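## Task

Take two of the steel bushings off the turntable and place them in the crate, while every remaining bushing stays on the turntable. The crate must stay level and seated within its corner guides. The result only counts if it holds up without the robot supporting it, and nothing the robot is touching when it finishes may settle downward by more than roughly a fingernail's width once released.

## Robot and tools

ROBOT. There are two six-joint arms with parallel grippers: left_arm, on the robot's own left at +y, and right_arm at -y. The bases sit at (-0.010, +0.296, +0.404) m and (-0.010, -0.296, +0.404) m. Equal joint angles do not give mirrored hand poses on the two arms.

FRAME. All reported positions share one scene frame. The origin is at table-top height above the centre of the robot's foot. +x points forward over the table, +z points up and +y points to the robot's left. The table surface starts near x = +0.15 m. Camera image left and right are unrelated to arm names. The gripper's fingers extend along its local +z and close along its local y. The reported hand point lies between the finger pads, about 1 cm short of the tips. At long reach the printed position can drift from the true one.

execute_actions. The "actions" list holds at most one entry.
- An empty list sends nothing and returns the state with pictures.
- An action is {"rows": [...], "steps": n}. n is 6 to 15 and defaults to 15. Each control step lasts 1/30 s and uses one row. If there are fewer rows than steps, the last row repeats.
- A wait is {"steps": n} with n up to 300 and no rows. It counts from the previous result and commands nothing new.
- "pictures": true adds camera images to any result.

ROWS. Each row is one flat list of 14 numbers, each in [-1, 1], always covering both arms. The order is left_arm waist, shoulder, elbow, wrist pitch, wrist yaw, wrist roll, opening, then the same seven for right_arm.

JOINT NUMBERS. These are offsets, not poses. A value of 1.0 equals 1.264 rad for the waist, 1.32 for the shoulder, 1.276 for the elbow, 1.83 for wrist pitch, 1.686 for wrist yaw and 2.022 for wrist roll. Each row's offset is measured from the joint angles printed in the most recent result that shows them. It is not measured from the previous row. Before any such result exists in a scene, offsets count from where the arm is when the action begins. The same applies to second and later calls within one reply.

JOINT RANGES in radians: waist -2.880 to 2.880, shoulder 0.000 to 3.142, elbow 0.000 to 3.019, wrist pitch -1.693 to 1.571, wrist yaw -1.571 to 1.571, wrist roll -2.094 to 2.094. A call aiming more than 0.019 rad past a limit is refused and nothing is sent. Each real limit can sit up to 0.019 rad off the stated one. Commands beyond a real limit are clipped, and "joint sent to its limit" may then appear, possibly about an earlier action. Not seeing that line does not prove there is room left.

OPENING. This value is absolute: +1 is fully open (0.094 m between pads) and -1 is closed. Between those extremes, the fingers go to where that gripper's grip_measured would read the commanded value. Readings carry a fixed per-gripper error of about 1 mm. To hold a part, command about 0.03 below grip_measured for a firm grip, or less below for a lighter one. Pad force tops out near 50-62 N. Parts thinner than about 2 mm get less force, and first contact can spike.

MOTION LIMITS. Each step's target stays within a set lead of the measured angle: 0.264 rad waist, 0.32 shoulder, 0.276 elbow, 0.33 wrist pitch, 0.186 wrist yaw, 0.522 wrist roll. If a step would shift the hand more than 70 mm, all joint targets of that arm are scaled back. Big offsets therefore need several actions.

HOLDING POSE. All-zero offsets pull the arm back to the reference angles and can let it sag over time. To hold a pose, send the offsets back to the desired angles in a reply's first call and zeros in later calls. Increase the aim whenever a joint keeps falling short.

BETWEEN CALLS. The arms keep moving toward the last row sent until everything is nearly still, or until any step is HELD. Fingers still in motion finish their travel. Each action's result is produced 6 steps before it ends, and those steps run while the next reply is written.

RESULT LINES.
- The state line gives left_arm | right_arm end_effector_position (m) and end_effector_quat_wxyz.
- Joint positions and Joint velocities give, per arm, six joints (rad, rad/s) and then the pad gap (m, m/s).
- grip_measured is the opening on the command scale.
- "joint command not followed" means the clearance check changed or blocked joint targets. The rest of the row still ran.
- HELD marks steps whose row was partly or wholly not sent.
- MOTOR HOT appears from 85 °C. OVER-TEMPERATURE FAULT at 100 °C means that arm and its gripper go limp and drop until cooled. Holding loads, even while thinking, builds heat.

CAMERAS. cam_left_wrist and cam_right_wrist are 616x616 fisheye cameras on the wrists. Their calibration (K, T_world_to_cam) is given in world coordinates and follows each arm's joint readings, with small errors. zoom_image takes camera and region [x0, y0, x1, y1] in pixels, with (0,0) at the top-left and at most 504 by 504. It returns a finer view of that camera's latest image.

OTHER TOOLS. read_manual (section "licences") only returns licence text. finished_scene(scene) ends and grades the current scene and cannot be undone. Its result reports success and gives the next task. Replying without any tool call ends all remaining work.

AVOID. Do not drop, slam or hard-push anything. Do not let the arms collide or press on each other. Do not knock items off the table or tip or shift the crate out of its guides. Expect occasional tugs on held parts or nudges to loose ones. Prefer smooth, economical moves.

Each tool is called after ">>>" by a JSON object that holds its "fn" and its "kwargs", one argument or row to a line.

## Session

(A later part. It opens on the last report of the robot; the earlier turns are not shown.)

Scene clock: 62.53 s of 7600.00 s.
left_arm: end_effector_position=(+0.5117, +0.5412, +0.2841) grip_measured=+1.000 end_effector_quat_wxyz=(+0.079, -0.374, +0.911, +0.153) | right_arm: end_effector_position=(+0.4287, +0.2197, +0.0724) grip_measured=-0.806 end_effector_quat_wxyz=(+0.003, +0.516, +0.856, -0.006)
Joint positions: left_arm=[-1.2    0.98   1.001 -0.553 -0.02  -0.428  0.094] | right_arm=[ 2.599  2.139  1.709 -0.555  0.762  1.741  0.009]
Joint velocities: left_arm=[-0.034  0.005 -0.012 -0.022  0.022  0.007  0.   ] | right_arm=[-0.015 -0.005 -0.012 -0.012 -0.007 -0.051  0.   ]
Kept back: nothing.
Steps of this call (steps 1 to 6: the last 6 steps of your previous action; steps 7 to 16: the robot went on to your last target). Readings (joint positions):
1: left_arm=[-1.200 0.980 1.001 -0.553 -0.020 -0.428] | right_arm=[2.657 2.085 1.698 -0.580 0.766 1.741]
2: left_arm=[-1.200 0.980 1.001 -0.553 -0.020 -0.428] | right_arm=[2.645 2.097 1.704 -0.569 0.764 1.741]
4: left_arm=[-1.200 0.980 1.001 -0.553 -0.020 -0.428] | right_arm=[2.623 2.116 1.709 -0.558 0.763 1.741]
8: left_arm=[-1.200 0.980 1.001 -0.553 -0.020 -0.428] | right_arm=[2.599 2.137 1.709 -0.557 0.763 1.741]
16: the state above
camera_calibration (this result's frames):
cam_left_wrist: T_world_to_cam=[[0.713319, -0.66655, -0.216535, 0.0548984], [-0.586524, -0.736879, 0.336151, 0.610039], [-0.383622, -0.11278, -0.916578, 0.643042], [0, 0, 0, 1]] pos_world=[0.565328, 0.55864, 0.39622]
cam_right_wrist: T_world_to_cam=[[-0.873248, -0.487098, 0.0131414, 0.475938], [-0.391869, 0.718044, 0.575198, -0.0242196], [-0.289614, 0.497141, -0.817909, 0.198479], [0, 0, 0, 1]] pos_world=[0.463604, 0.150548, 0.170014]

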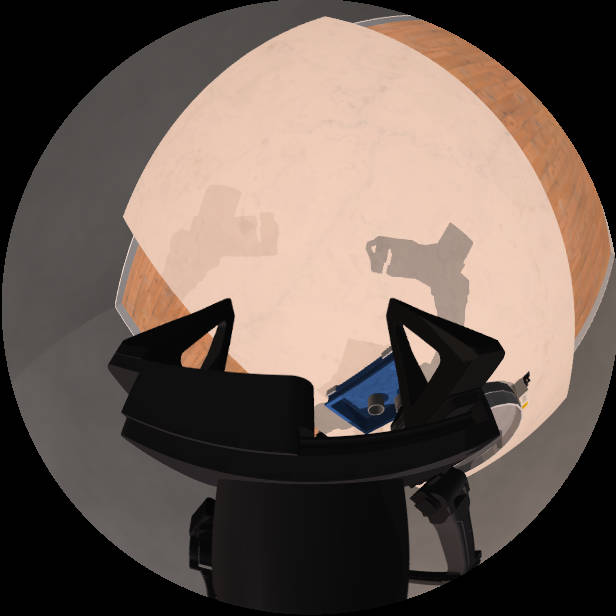

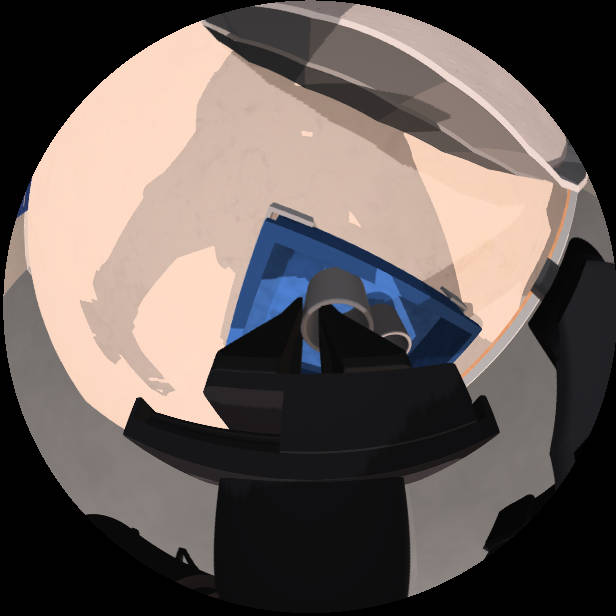

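>>> {"fn": "execute_actions", "kwargs": {
  "actions": [
    {"rows":[[0,0,0,0,0,0,1,0.012,0.003,0.012,0,0,0,-0.9],[0,0,0,0,0,0,1,0.016,0.006,0.018,0,0,0,-0.9],[0,0,0,0,0,0,1,0.019,0.01,0.023,0,0,0,-0.9]],"steps":12}
  ]
}}

>>> {"fn": "execute_actions", "kwargs": {
  "actions": [
    {"steps":12}
  ],
  "pictures": true
}}

Scene clock: 63.43 s of 7600.00 s.
left_arm: end_effector_position=(+0.5117, +0.5412, +0.2841) grip_measured=+1.000 end_effector_quat_wxyz=(+0.079, -0.374, +0.911, +0.153) | right_arm: end_effector_position=(+0.4293, +0.2200, +0.0724) grip_measured=-0.806 end_effector_quat_wxyz=(+0.004, +0.517, +0.856, -0.006)
Joint positions: left_arm=[-1.2    0.98   1.001 -0.553 -0.02  -0.428  0.094] | right_arm=[ 2.599  2.14   1.71  -0.555  0.762  1.741  0.009]
Joint velocities: left_arm=[-0.005  0.015 -0.012  0.027  0.037  0.037  0.   ] | right_arm=[ 0.015 -0.015  0.012  0.012 -0.007 -0.022 -0.001]
Steps of this call (steps 1 to 15: the robot went on to your last target; steps 16 to 21: nothing new was sent; steps 22 to 27: the first 6 steps of this action). Readings (joint positions):
22: left_arm=[-1.200 0.980 1.001 -0.553 -0.020 -0.428] | right_arm=[2.599 2.139 1.709 -0.555 0.762 1.741]
23: left_arm=[-1.200 0.980 1.001 -0.553 -0.020 -0.428] | right_arm=[2.599 2.139 1.709 -0.555 0.762 1.741]
25: left_arm=[-1.200 0.980 1.001 -0.553 -0.020 -0.428] | right_arm=[2.599 2.140 1.710 -0.555 0.762 1.741]
27: the state above

Scene clock: 63.83 s of 7600.00 s.
left_arm: end_effector_position=(+0.5117, +0.5412, +0.2841) grip_measured=+1.000 end_effector_quat_wxyz=(+0.079, -0.374, +0.911, +0.153) | right_arm: end_effector_position=(+0.4297, +0.2202, +0.0725) grip_measured=-0.806 end_effector_quat_wxyz=(+0.004, +0.517, +0.856, -0.005)
Joint positions: left_arm=[-1.2    0.98   1.001 -0.553 -0.02  -0.428  0.094] | right_arm=[ 2.599  2.14   1.711 -0.555  0.762  1.741  0.009]
Joint velocities: left_arm=[ 0.015 -0.005  0.002  0.007 -0.007 -0.037  0.   ] | right_arm=[-0.015 -0.005 -0.007 -0.022 -0.022 -0.022 -0.001]
Kept back: nothing.
Steps of this call (steps 1 to 6: the last 6 steps of your previous action; steps 7 to 12: the robot went on to your last target). Readings (joint positions):
1: left_arm=[-1.200 0.980 1.001 -0.553 -0.020 -0.428] | right_arm=[2.599 2.140 1.710 -0.555 0.762 1.741]
2: left_arm=[-1.200 0.980 1.001 -0.553 -0.020 -0.428] | right_arm=[2.599 2.140 1.711 -0.555 0.762 1.741]
4: left_arm=[-1.200 0.980 1.001 -0.553 -0.020 -0.428] | right_arm=[2.599 2.140 1.711 -0.555 0.762 1.741]
8: left_arm=[-1.200 0.980 1.001 -0.553 -0.020 -0.428] | right_arm=[2.599 2.140 1.711 -0.555 0.762 1.741]
12: the state above
camera_calibration (this result's frames):
cam_left_wrist: T_world_to_cam=[[0.713319, -0.66655, -0.216535, 0.0548984], [-0.586524, -0.736879, 0.336151, 0.610039], [-0.383622, -0.11278, -0.916578, 0.643042], [0, 0, 0, 1]] pos_world=[0.565328, 0.55864, 0.39622]
cam_right_wrist: T_world_to_cam=[[-0.873895, -0.485972, 0.0117607, 0.477113], [-0.391574, 0.71807, 0.575366, -0.0244586], [-0.288056, 0.498205, -0.817812, 0.197724], [0, 0, 0, 1]] pos_world=[0.464325, 0.150919, 0.170162]

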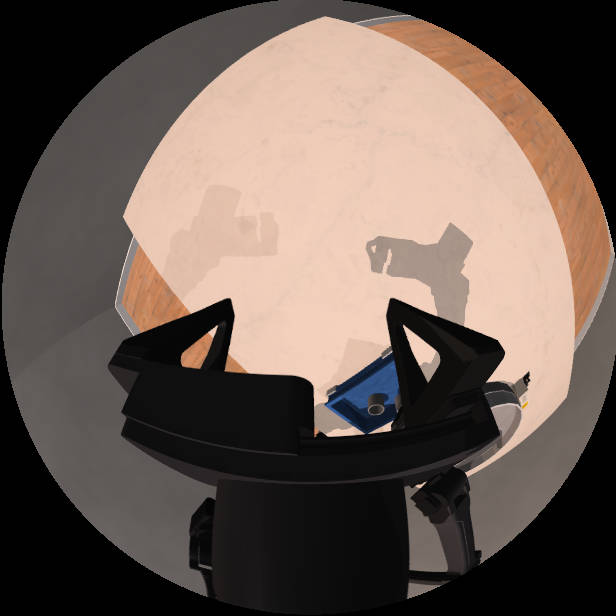

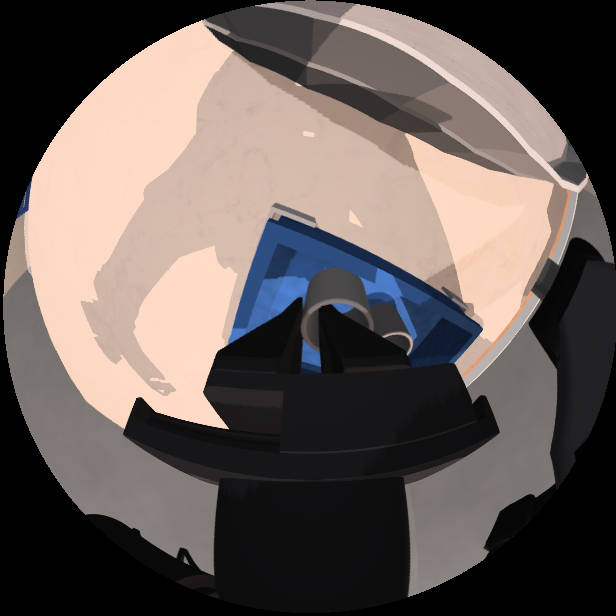

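>>> {"fn": "execute_actions", "kwargs": {
  "actions": [
    {"rows":[[0,0,0,0,0,0,1,0.022,0,0.025,0,0,0,-0.9],[0,0,0,0,0,0,1,0.026,0,0.029,0,0,0,-0.9],[0,0,0,0,0,0,1,0.03,0,0.033,0,0,0,-0.9],[0,0,0,0,0,0,1,0.033,0,0.036,0,0,0,-0.9]],"steps":12}
  ]
}}

>>> {"fn": "execute_actions", "kwargs": {
  "actions": [
    {"steps":12}
  ]
}}

Scene clock: 64.40 s of 7600.00 s.
left_arm: end_effector_position=(+0.5117, +0.5412, +0.2841) grip_measured=+1.000 end_effector_quat_wxyz=(+0.079, -0.374, +0.911, +0.153) | right_arm: end_effector_position=(+0.4356, +0.2244, +0.0757) grip_measured=-0.806 end_effector_quat_wxyz=(+0.005, +0.520, +0.854, +0.000)
Joint positions: left_arm=[-1.2    0.98   1.001 -0.553 -0.02  -0.428  0.094] | right_arm=[ 2.602  2.14   1.725 -0.555  0.762  1.741  0.009]
Joint velocities: left_arm=[-0.015  0.005  0.002  0.007  0.007 -0.051  0.   ] | right_arm=[ 0.024 -0.015  0.125 -0.002  0.007 -0.022 -0.   ]
Steps of this call (steps 1 to 11: the robot went on to your last target; steps 12 to 17: the first 6 steps of this action). Readings (joint positions):
12: left_arm=[-1.200 0.980 1.001 -0.553 -0.020 -0.428] | right_arm=[2.599 2.140 1.712 -0.555 0.762 1.741]
13: left_arm=[-1.200 0.980 1.001 -0.553 -0.020 -0.428] | right_arm=[2.599 2.140 1.713 -0.555 0.762 1.741]
15: left_arm=[-1.200 0.980 1.001 -0.553 -0.020 -0.428] | right_arm=[2.600 2.140 1.717 -0.555 0.762 1.741]
17: the state above

Scene clock: 64.80 s of 7600.00 s.
left_arm: end_effector_position=(+0.5117, +0.5412, +0.2841) grip_measured=+1.000 end_effector_quat_wxyz=(+0.079, -0.374, +0.911, +0.153) | right_arm: end_effector_position=(+0.4375, +0.2320, +0.0822) grip_measured=-0.806 end_effector_quat_wxyz=(+0.005, +0.520, +0.854, +0.007)
Joint positions: left_arm=[-1.2    0.98   1.001 -0.553 -0.02  -0.428  0.094] | right_arm=[ 2.613  2.14   1.735 -0.555  0.762  1.741  0.009]
Joint velocities: left_arm=[-0.005  0.005  0.017 -0.007  0.051  0.037  0.   ] | right_arm=[-0.015 -0.015  0.002  0.012 -0.037  0.037 -0.001]
Kept back: nothing.
Steps of this call (steps 1 to 6: the last 6 steps of your previous action; steps 7 to 12: the robot went on to your last target). Readings (joint positions):
1: left_arm=[-1.200 0.980 1.001 -0.553 -0.020 -0.428] | right_arm=[2.603 2.140 1.728 -0.555 0.762 1.741]
2: left_arm=[-1.200 0.980 1.001 -0.553 -0.020 -0.428] | right_arm=[2.605 2.140 1.731 -0.555 0.762 1.741]
4: left_arm=[-1.200 0.980 1.001 -0.553 -0.020 -0.428] | right_arm=[2.608 2.140 1.734 -0.555 0.762 1.741]
8: left_arm=[-1.200 0.980 1.001 -0.553 -0.020 -0.428] | right_arm=[2.612 2.140 1.735 -0.555 0.762 1.741]
12: the state above

>>> {"fn": "execute_actions", "kwargs": {
  "actions": [
    {"rows":[[0,0,0,0,0,0,1,-0.008,0.012,0.01,0.005,0,0,-0.9],[0,0,0,0,0,0,1,-0.011,0.016,0.01,0.008,-0.001,0,-0.9],[0,0,0,0,0,0,1,-0.013,0.02,0.01,0.011,-0.002,0,-0.9],[0,0,0,0,0,0,1,-0.015,0.024,0.01,0.014,-0.003,0,-0.9],[0,0,0,0,0,0,1,-0.017,0.028,0.01,0.017,-0.004,0,-0.9],[0,0,0,0,0,0,1,-0.019,0.032,0.01,0.02,-0.005,0,-0.9],[0,0,0,0,0,0,1,-0.021,0.036,0.01,0.023,-0.006,0,-0.9],[0,0,0,0,0,0,1,-0.023,0.04,0.01,0.026,-0.007,0,-0.9]],"steps":15}
  ]
}}

>>> {"fn": "execute_actions", "kwargs": {
  "actions": [
    {"steps":15}
  ],
  "pictures": true
}}

Scene clock: 65.53 s of 7600.00 s.
left_arm: end_effector_position=(+0.5117, +0.5412, +0.2841) grip_measured=+1.000 end_effector_quat_wxyz=(+0.079, -0.374, +0.911, +0.153) | right_arm: end_effector_position=(+0.4303, +0.2338, +0.0683) grip_measured=-0.806 end_effector_quat_wxyz=(+0.003, +0.525, +0.851, +0.009)
Joint positions: left_arm=[-1.2    0.98   1.001 -0.553 -0.02  -0.428  0.094] | right_arm=[ 2.604  2.163  1.735 -0.523  0.753  1.741  0.009]
Joint velocities: left_arm=[-0.005 -0.015  0.002  0.007  0.022 -0.037  0.   ] | right_arm=[-0.073  0.171 -0.017  0.095 -0.022 -0.066 -0.   ]
Steps of this call (steps 1 to 13: the robot went on to your last target; steps 14 to 22: the first 9 steps of this action). Readings (joint positions):
14: left_arm=[-1.200 0.980 1.001 -0.553 -0.020 -0.428] | right_arm=[2.613 2.140 1.735 -0.555 0.762 1.741]
15: left_arm=[-1.200 0.980 1.001 -0.553 -0.020 -0.428] | right_arm=[2.613 2.140 1.735 -0.555 0.762 1.741]
17: left_arm=[-1.200 0.980 1.001 -0.553 -0.020 -0.428] | right_arm=[2.612 2.143 1.735 -0.548 0.761 1.741]
21: left_arm=[-1.200 0.980 1.001 -0.553 -0.020 -0.428] | right_arm=[2.607 2.158 1.735 -0.527 0.755 1.741]
22: the state above

Scene clock: 66.03 s of 7600.00 s.
left_arm: end_effector_position=(+0.5117, +0.5412, +0.2841) grip_measured=+1.000 end_effector_quat_wxyz=(+0.079, -0.374, +0.911, +0.153) | right_arm: end_effector_position=(+0.4172, +0.2285, +0.0498) grip_measured=-0.806 end_effector_quat_wxyz=(+0.002, +0.522, +0.853, -0.004)
Joint positions: left_arm=[-1.2    0.98   1.001 -0.553 -0.02  -0.428  0.094] | right_arm=[ 2.591  2.193  1.735 -0.517  0.753  1.741  0.009]
Joint velocities: left_arm=[-0.005 -0.005  0.007  0.002 -0.022  0.007  0.   ] | right_arm=[ 0.005 -0.015  0.007 -0.002 -0.037 -0.037  0.001]
Kept back: nothing.
Steps of this call (steps 1 to 6: the last 6 steps of your previous action; steps 7 to 15: the robot went on to your last target). Readings (joint positions):
1: left_arm=[-1.200 0.980 1.001 -0.553 -0.020 -0.428] | right_arm=[2.602 2.169 1.735 -0.520 0.753 1.741]
2: left_arm=[-1.200 0.980 1.001 -0.553 -0.020 -0.428] | right_arm=[2.599 2.175 1.735 -0.519 0.753 1.741]
4: left_arm=[-1.200 0.980 1.001 -0.553 -0.020 -0.428] | right_arm=[2.595 2.184 1.735 -0.519 0.753 1.741]
8: left_arm=[-1.200 0.980 1.001 -0.553 -0.020 -0.428] | right_arm=[2.591 2.193 1.735 -0.519 0.753 1.741]
15: the state above
camera_calibration (this result's frames):
cam_left_wrist: T_world_to_cam=[[0.713319, -0.66655, -0.216535, 0.0548984], [-0.586524, -0.736879, 0.336151, 0.610039], [-0.383622, -0.11278, -0.916578, 0.643042], [0, 0, 0, 1]] pos_world=[0.565328, 0.55864, 0.39622]
cam_right_wrist: T_world_to_cam=[[-0.879098, -0.476514, 0.0110143, 0.470581], [-0.382886, 0.719754, 0.579096, -0.0264277], [-0.283875, 0.504865, -0.815185, 0.168017], [0, 0, 0, 1]] pos_world=[0.451264, 0.158434, 0.147086]

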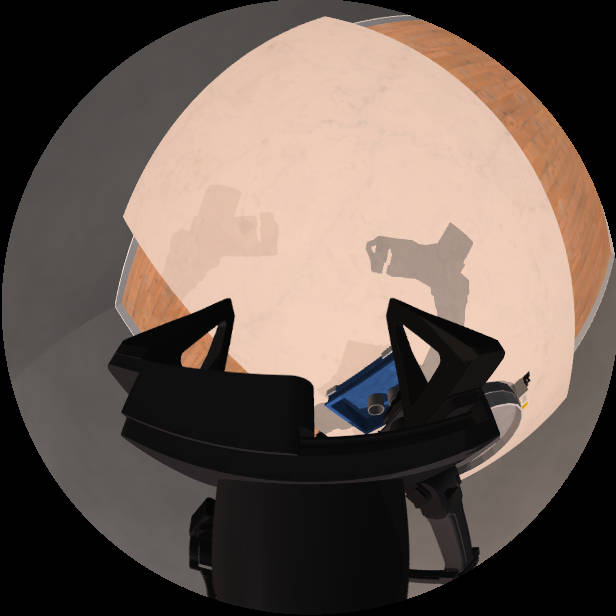

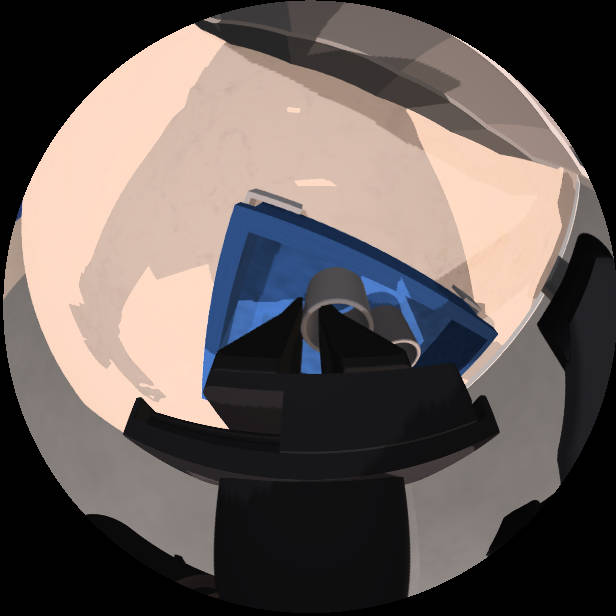

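>>> {"fn": "execute_actions", "kwargs": {
  "actions": [
    {"rows":[[0,0,0,0,0,0,1,0,0,0,0,0,0,-0.78],[0,0,0,0,0,0,1,0,0,0,0,0,0,-0.75],[0,0,0,0,0,0,1,0,0,0,0,0,0,-0.7],[0,0,0,0,0,0,1,0,0,0,0,0,0,-0.65],[0,0,0,0,0,0,1,0,0,0,0,0,0,-0.6],[0,0,0,0,0,0,1,0,0,0,0,0,0,-0.55]],"steps":12}
  ],
  "pictures": true
}}

Scene clock: 67.10 s of 7600.00 s.
left_arm: end_effector_position=(+0.5117, +0.5412, +0.2841) grip_measured=+1.000 end_effector_quat_wxyz=(+0.079, -0.374, +0.911, +0.153) | right_arm: end_effector_position=(+0.4172, +0.2285, +0.0498) grip_measured=-0.575 end_effector_quat_wxyz=(+0.002, +0.522, +0.853, -0.004)
Joint positions: left_arm=[-1.2    0.98   1.001 -0.553 -0.02  -0.428  0.094] | right_arm=[ 2.591  2.193  1.735 -0.517  0.753  1.741  0.02 ]
Joint velocities: left_arm=[-0.005  0.005 -0.022 -0.012 -0.007  0.11   0.   ] | right_arm=[-0.015 -0.005  0.007 -0.002 -0.022  0.022  0.044]
Steps of this call (steps 1 to 15: the robot went on to your last target; steps 16 to 26: nothing new was sent; steps 27 to 32: the first 6 steps of this action). Readings (joint positions):
27: left_arm=[-1.200 0.980 1.001 -0.553 -0.020 -0.428] | right_arm=[2.591 2.193 1.735 -0.517 0.753 1.741]
28: left_arm=[-1.200 0.980 1.001 -0.553 -0.020 -0.428] | right_arm=[2.591 2.193 1.735 -0.517 0.753 1.741]
30: left_arm=[-1.200 0.980 1.001 -0.553 -0.020 -0.428] | right_arm=[2.591 2.193 1.735 -0.517 0.753 1.741]
32: the state above
camera_calibration (this result's frames):
cam_left_wrist: T_world_to_cam=[[0.713319, -0.66655, -0.216535, 0.0548984], [-0.586524, -0.736879, 0.336151, 0.610039], [-0.383622, -0.11278, -0.916578, 0.643042], [0, 0, 0, 1]] pos_world=[0.565328, 0.55864, 0.39622]
cam_right_wrist: T_world_to_cam=[[-0.879098, -0.476514, 0.0110143, 0.470581], [-0.382886, 0.719754, 0.579096, -0.0264277], [-0.283875, 0.504865, -0.815185, 0.168017], [0, 0, 0, 1]] pos_world=[0.451264, 0.158434, 0.147086]

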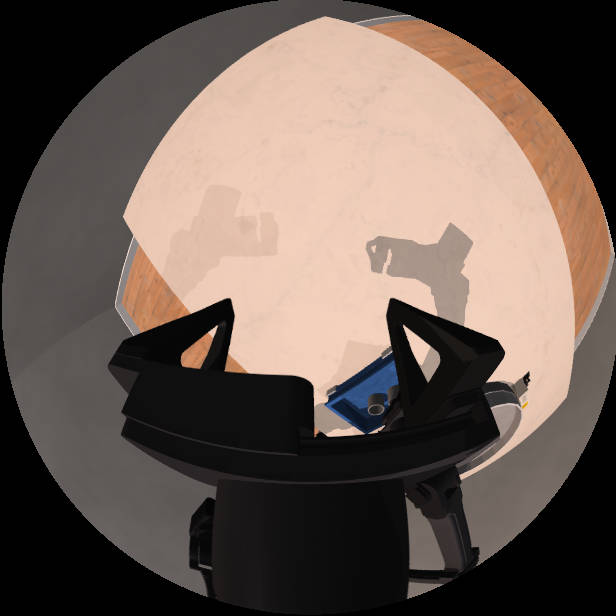

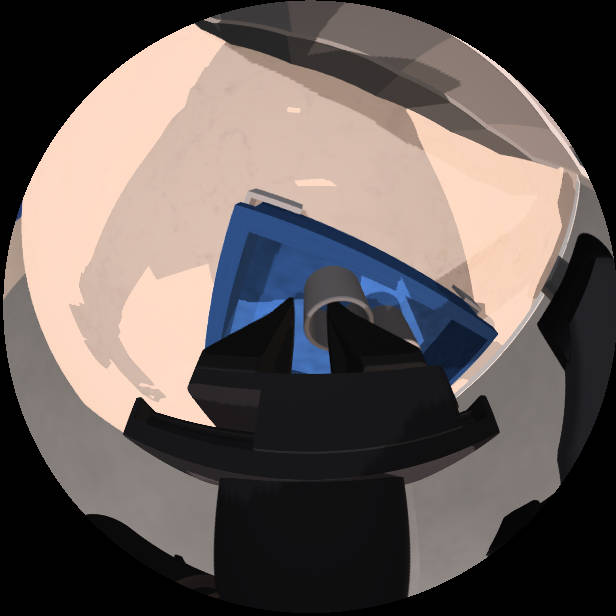

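>>> {"fn": "execute_actions", "kwargs": {
  "actions": [
    {"rows":[[0,0,0,0,0,0,1,0.009,-0.02,-0.007,-0.009,0.003,0,-0.5],[0,0,0,0,0,0,1,0.018,-0.035,-0.013,-0.019,0.007,0,-0.5],[0,0,0,0,0,0,1,0.027,-0.05,-0.02,-0.028,0.01,0,-0.5],[0,0,0,0,0,0,1,0.036,-0.065,-0.027,-0.038,0.014,0,-0.5],[0,0,0,0,0,0,1,0.045,-0.08,-0.033,-0.047,0.017,0,-0.5],[0,0,0,0,0,0,1,0.054,-0.095,-0.04,-0.057,0.02,0,-0.5],[0,0,0,0,0,0,1,0.063,-0.11,-0.047,-0.066,0.024,0,-0.5],[0,0,0,0,0,0,1,0.072,-0.123,-0.054,-0.076,0.027,0,-0.5],[0,0,0,0,0,0,1,0.081,-0.135,-0.06,-0.085,0.03,0,-0.5],[0,0,0,0,0,0,1,0.09,-0.145,-0.067,-0.095,0.034,0,-0.5]],"steps":15}
  ]
}}

>>> {"fn": "execute_actions", "kwargs": {
  "actions": [
    {"steps":12}
  ],
  "pictures": true
}}

Scene clock: 68.00 s of 7600.00 s.
left_arm: end_effector_position=(+0.5117, +0.5412, +0.2841) grip_measured=+1.000 end_effector_quat_wxyz=(+0.079, -0.374, +0.911, +0.153) | right_arm: end_effector_position=(+0.4137, +0.2067, +0.0907) grip_measured=-0.503 end_effector_quat_wxyz=(+0.005, +0.486, +0.873, -0.031)
Joint positions: left_arm=[-1.2    0.98   1.001 -0.553 -0.02  -0.428  0.094] | right_arm=[ 2.621  2.105  1.665 -0.627  0.794  1.741  0.023]
Joint velocities: left_arm=[ 0.005 -0.024 -0.007 -0.002 -0.051 -0.007  0.   ] | right_arm=[ 0.269 -0.503 -0.212 -0.437  0.051 -0.037 -0.   ]
Steps of this call (steps 1 to 6: the last 6 steps of your previous action; steps 7 to 15: the robot went on to your last target; steps 16 to 18: nothing new was sent; steps 19 to 27: the first 9 steps of this action). Readings (joint positions):
19: left_arm=[-1.200 0.980 1.001 -0.553 -0.020 -0.428] | right_arm=[2.591 2.193 1.734 -0.518 0.753 1.741]
20: left_arm=[-1.200 0.980 1.001 -0.553 -0.020 -0.428] | right_arm=[2.591 2.190 1.732 -0.523 0.756 1.741]
22: left_arm=[-1.200 0.980 1.001 -0.553 -0.020 -0.428] | right_arm=[2.593 2.178 1.717 -0.547 0.767 1.741]
26: left_arm=[-1.200 0.980 1.001 -0.553 -0.020 -0.428] | right_arm=[2.613 2.122 1.673 -0.612 0.789 1.741]
27: the state above

Scene clock: 68.40 s of 7600.00 s.
left_arm: end_effector_position=(+0.5117, +0.5412, +0.2841) grip_measured=+1.000 end_effector_quat_wxyz=(+0.079, -0.374, +0.911, +0.153) | right_arm: end_effector_position=(+0.4380, +0.2283, +0.1758) grip_measured=-0.503 end_effector_quat_wxyz=(+0.004, +0.478, +0.878, +0.015)
Joint positions: left_arm=[-1.2    0.98   1.001 -0.553 -0.02  -0.428  0.094] | right_arm=[ 2.709  1.989  1.648 -0.68   0.807  1.741  0.023]
Joint velocities: left_arm=[-0.005 -0.015 -0.027  0.002  0.007  0.007  0.   ] | right_arm=[-0.015  0.034 -0.032 -0.056 -0.022 -0.081 -0.   ]
Kept back: nothing.
Steps of this call (steps 1 to 6: the last 6 steps of your previous action; steps 7 to 12: the robot went on to your last target). Readings (joint positions):
1: left_arm=[-1.200 0.980 1.001 -0.553 -0.020 -0.428] | right_arm=[2.631 2.087 1.659 -0.643 0.800 1.741]
2: left_arm=[-1.200 0.980 1.001 -0.553 -0.020 -0.428] | right_arm=[2.643 2.068 1.653 -0.658 0.804 1.741]
4: left_arm=[-1.200 0.980 1.001 -0.553 -0.020 -0.428] | right_arm=[2.667 2.035 1.649 -0.675 0.807 1.741]
8: left_arm=[-1.200 0.980 1.001 -0.553 -0.020 -0.428] | right_arm=[2.703 1.993 1.649 -0.678 0.807 1.741]
12: the state above
camera_calibration (this result's frames):
cam_left_wrist: T_world_to_cam=[[0.713319, -0.66655, -0.216535, 0.0548984], [-0.586524, -0.736879, 0.336151, 0.610039], [-0.383622, -0.11278, -0.916578, 0.643042], [0, 0, 0, 1]] pos_world=[0.565328, 0.55864, 0.39622]
cam_right_wrist: T_world_to_cam=[[-0.825881, -0.563284, -0.0251307, 0.490242], [-0.467135, 0.658587, 0.589955, -0.042357], [-0.315762, 0.498972, -0.807045, 0.290639], [0, 0, 0, 1]] pos_world=[0.476867, 0.159021, 0.271867]

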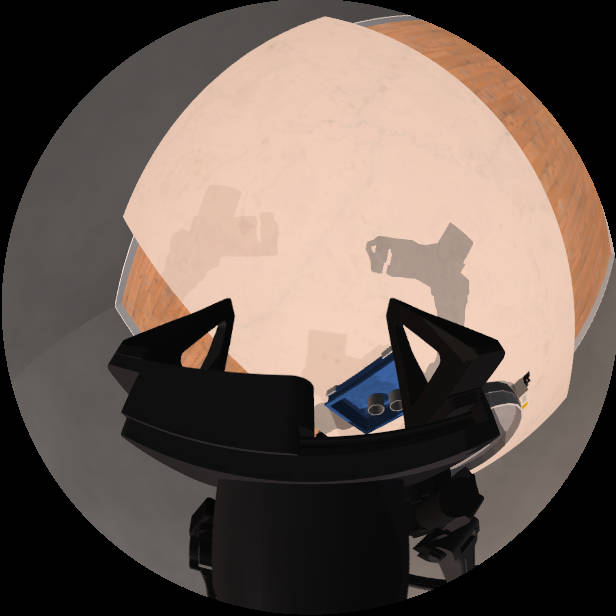

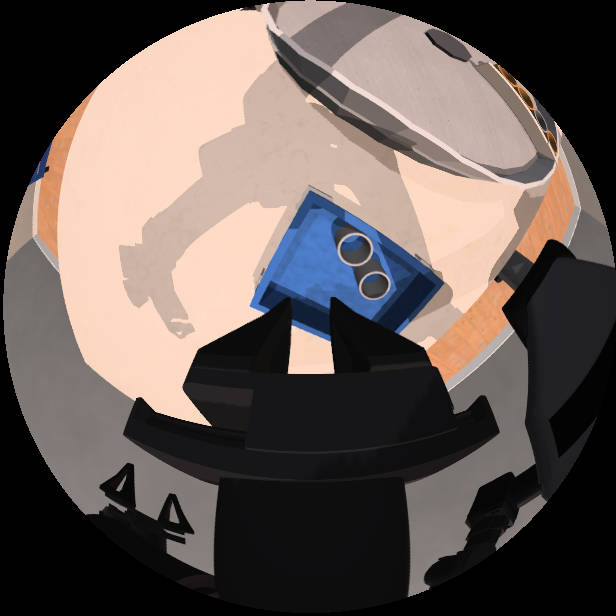

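>>> {"fn": "zoom_image", "kwargs": {
  "camera": "cam_right_wrist",
  "region": [220,160,480,360]
}}

Region (220, 160, 480, 360) of cam_right_wrist's 616x616 image, scaled by 1.938, with more detail than that image has; it fills the top 388 rows of this view, and the rest is white.

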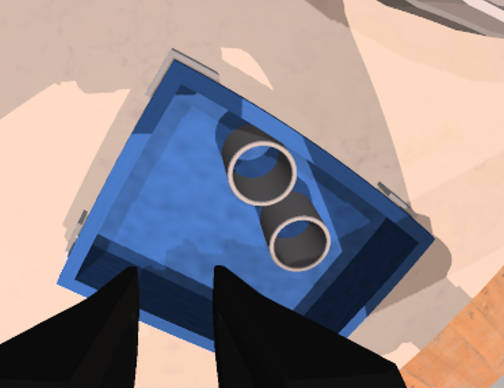

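Both upright, crate in its guides, arm clear.

>>> {"fn": "finished_scene", "kwargs": {
  "scene": 1
}}

The scene is finished: the task was done.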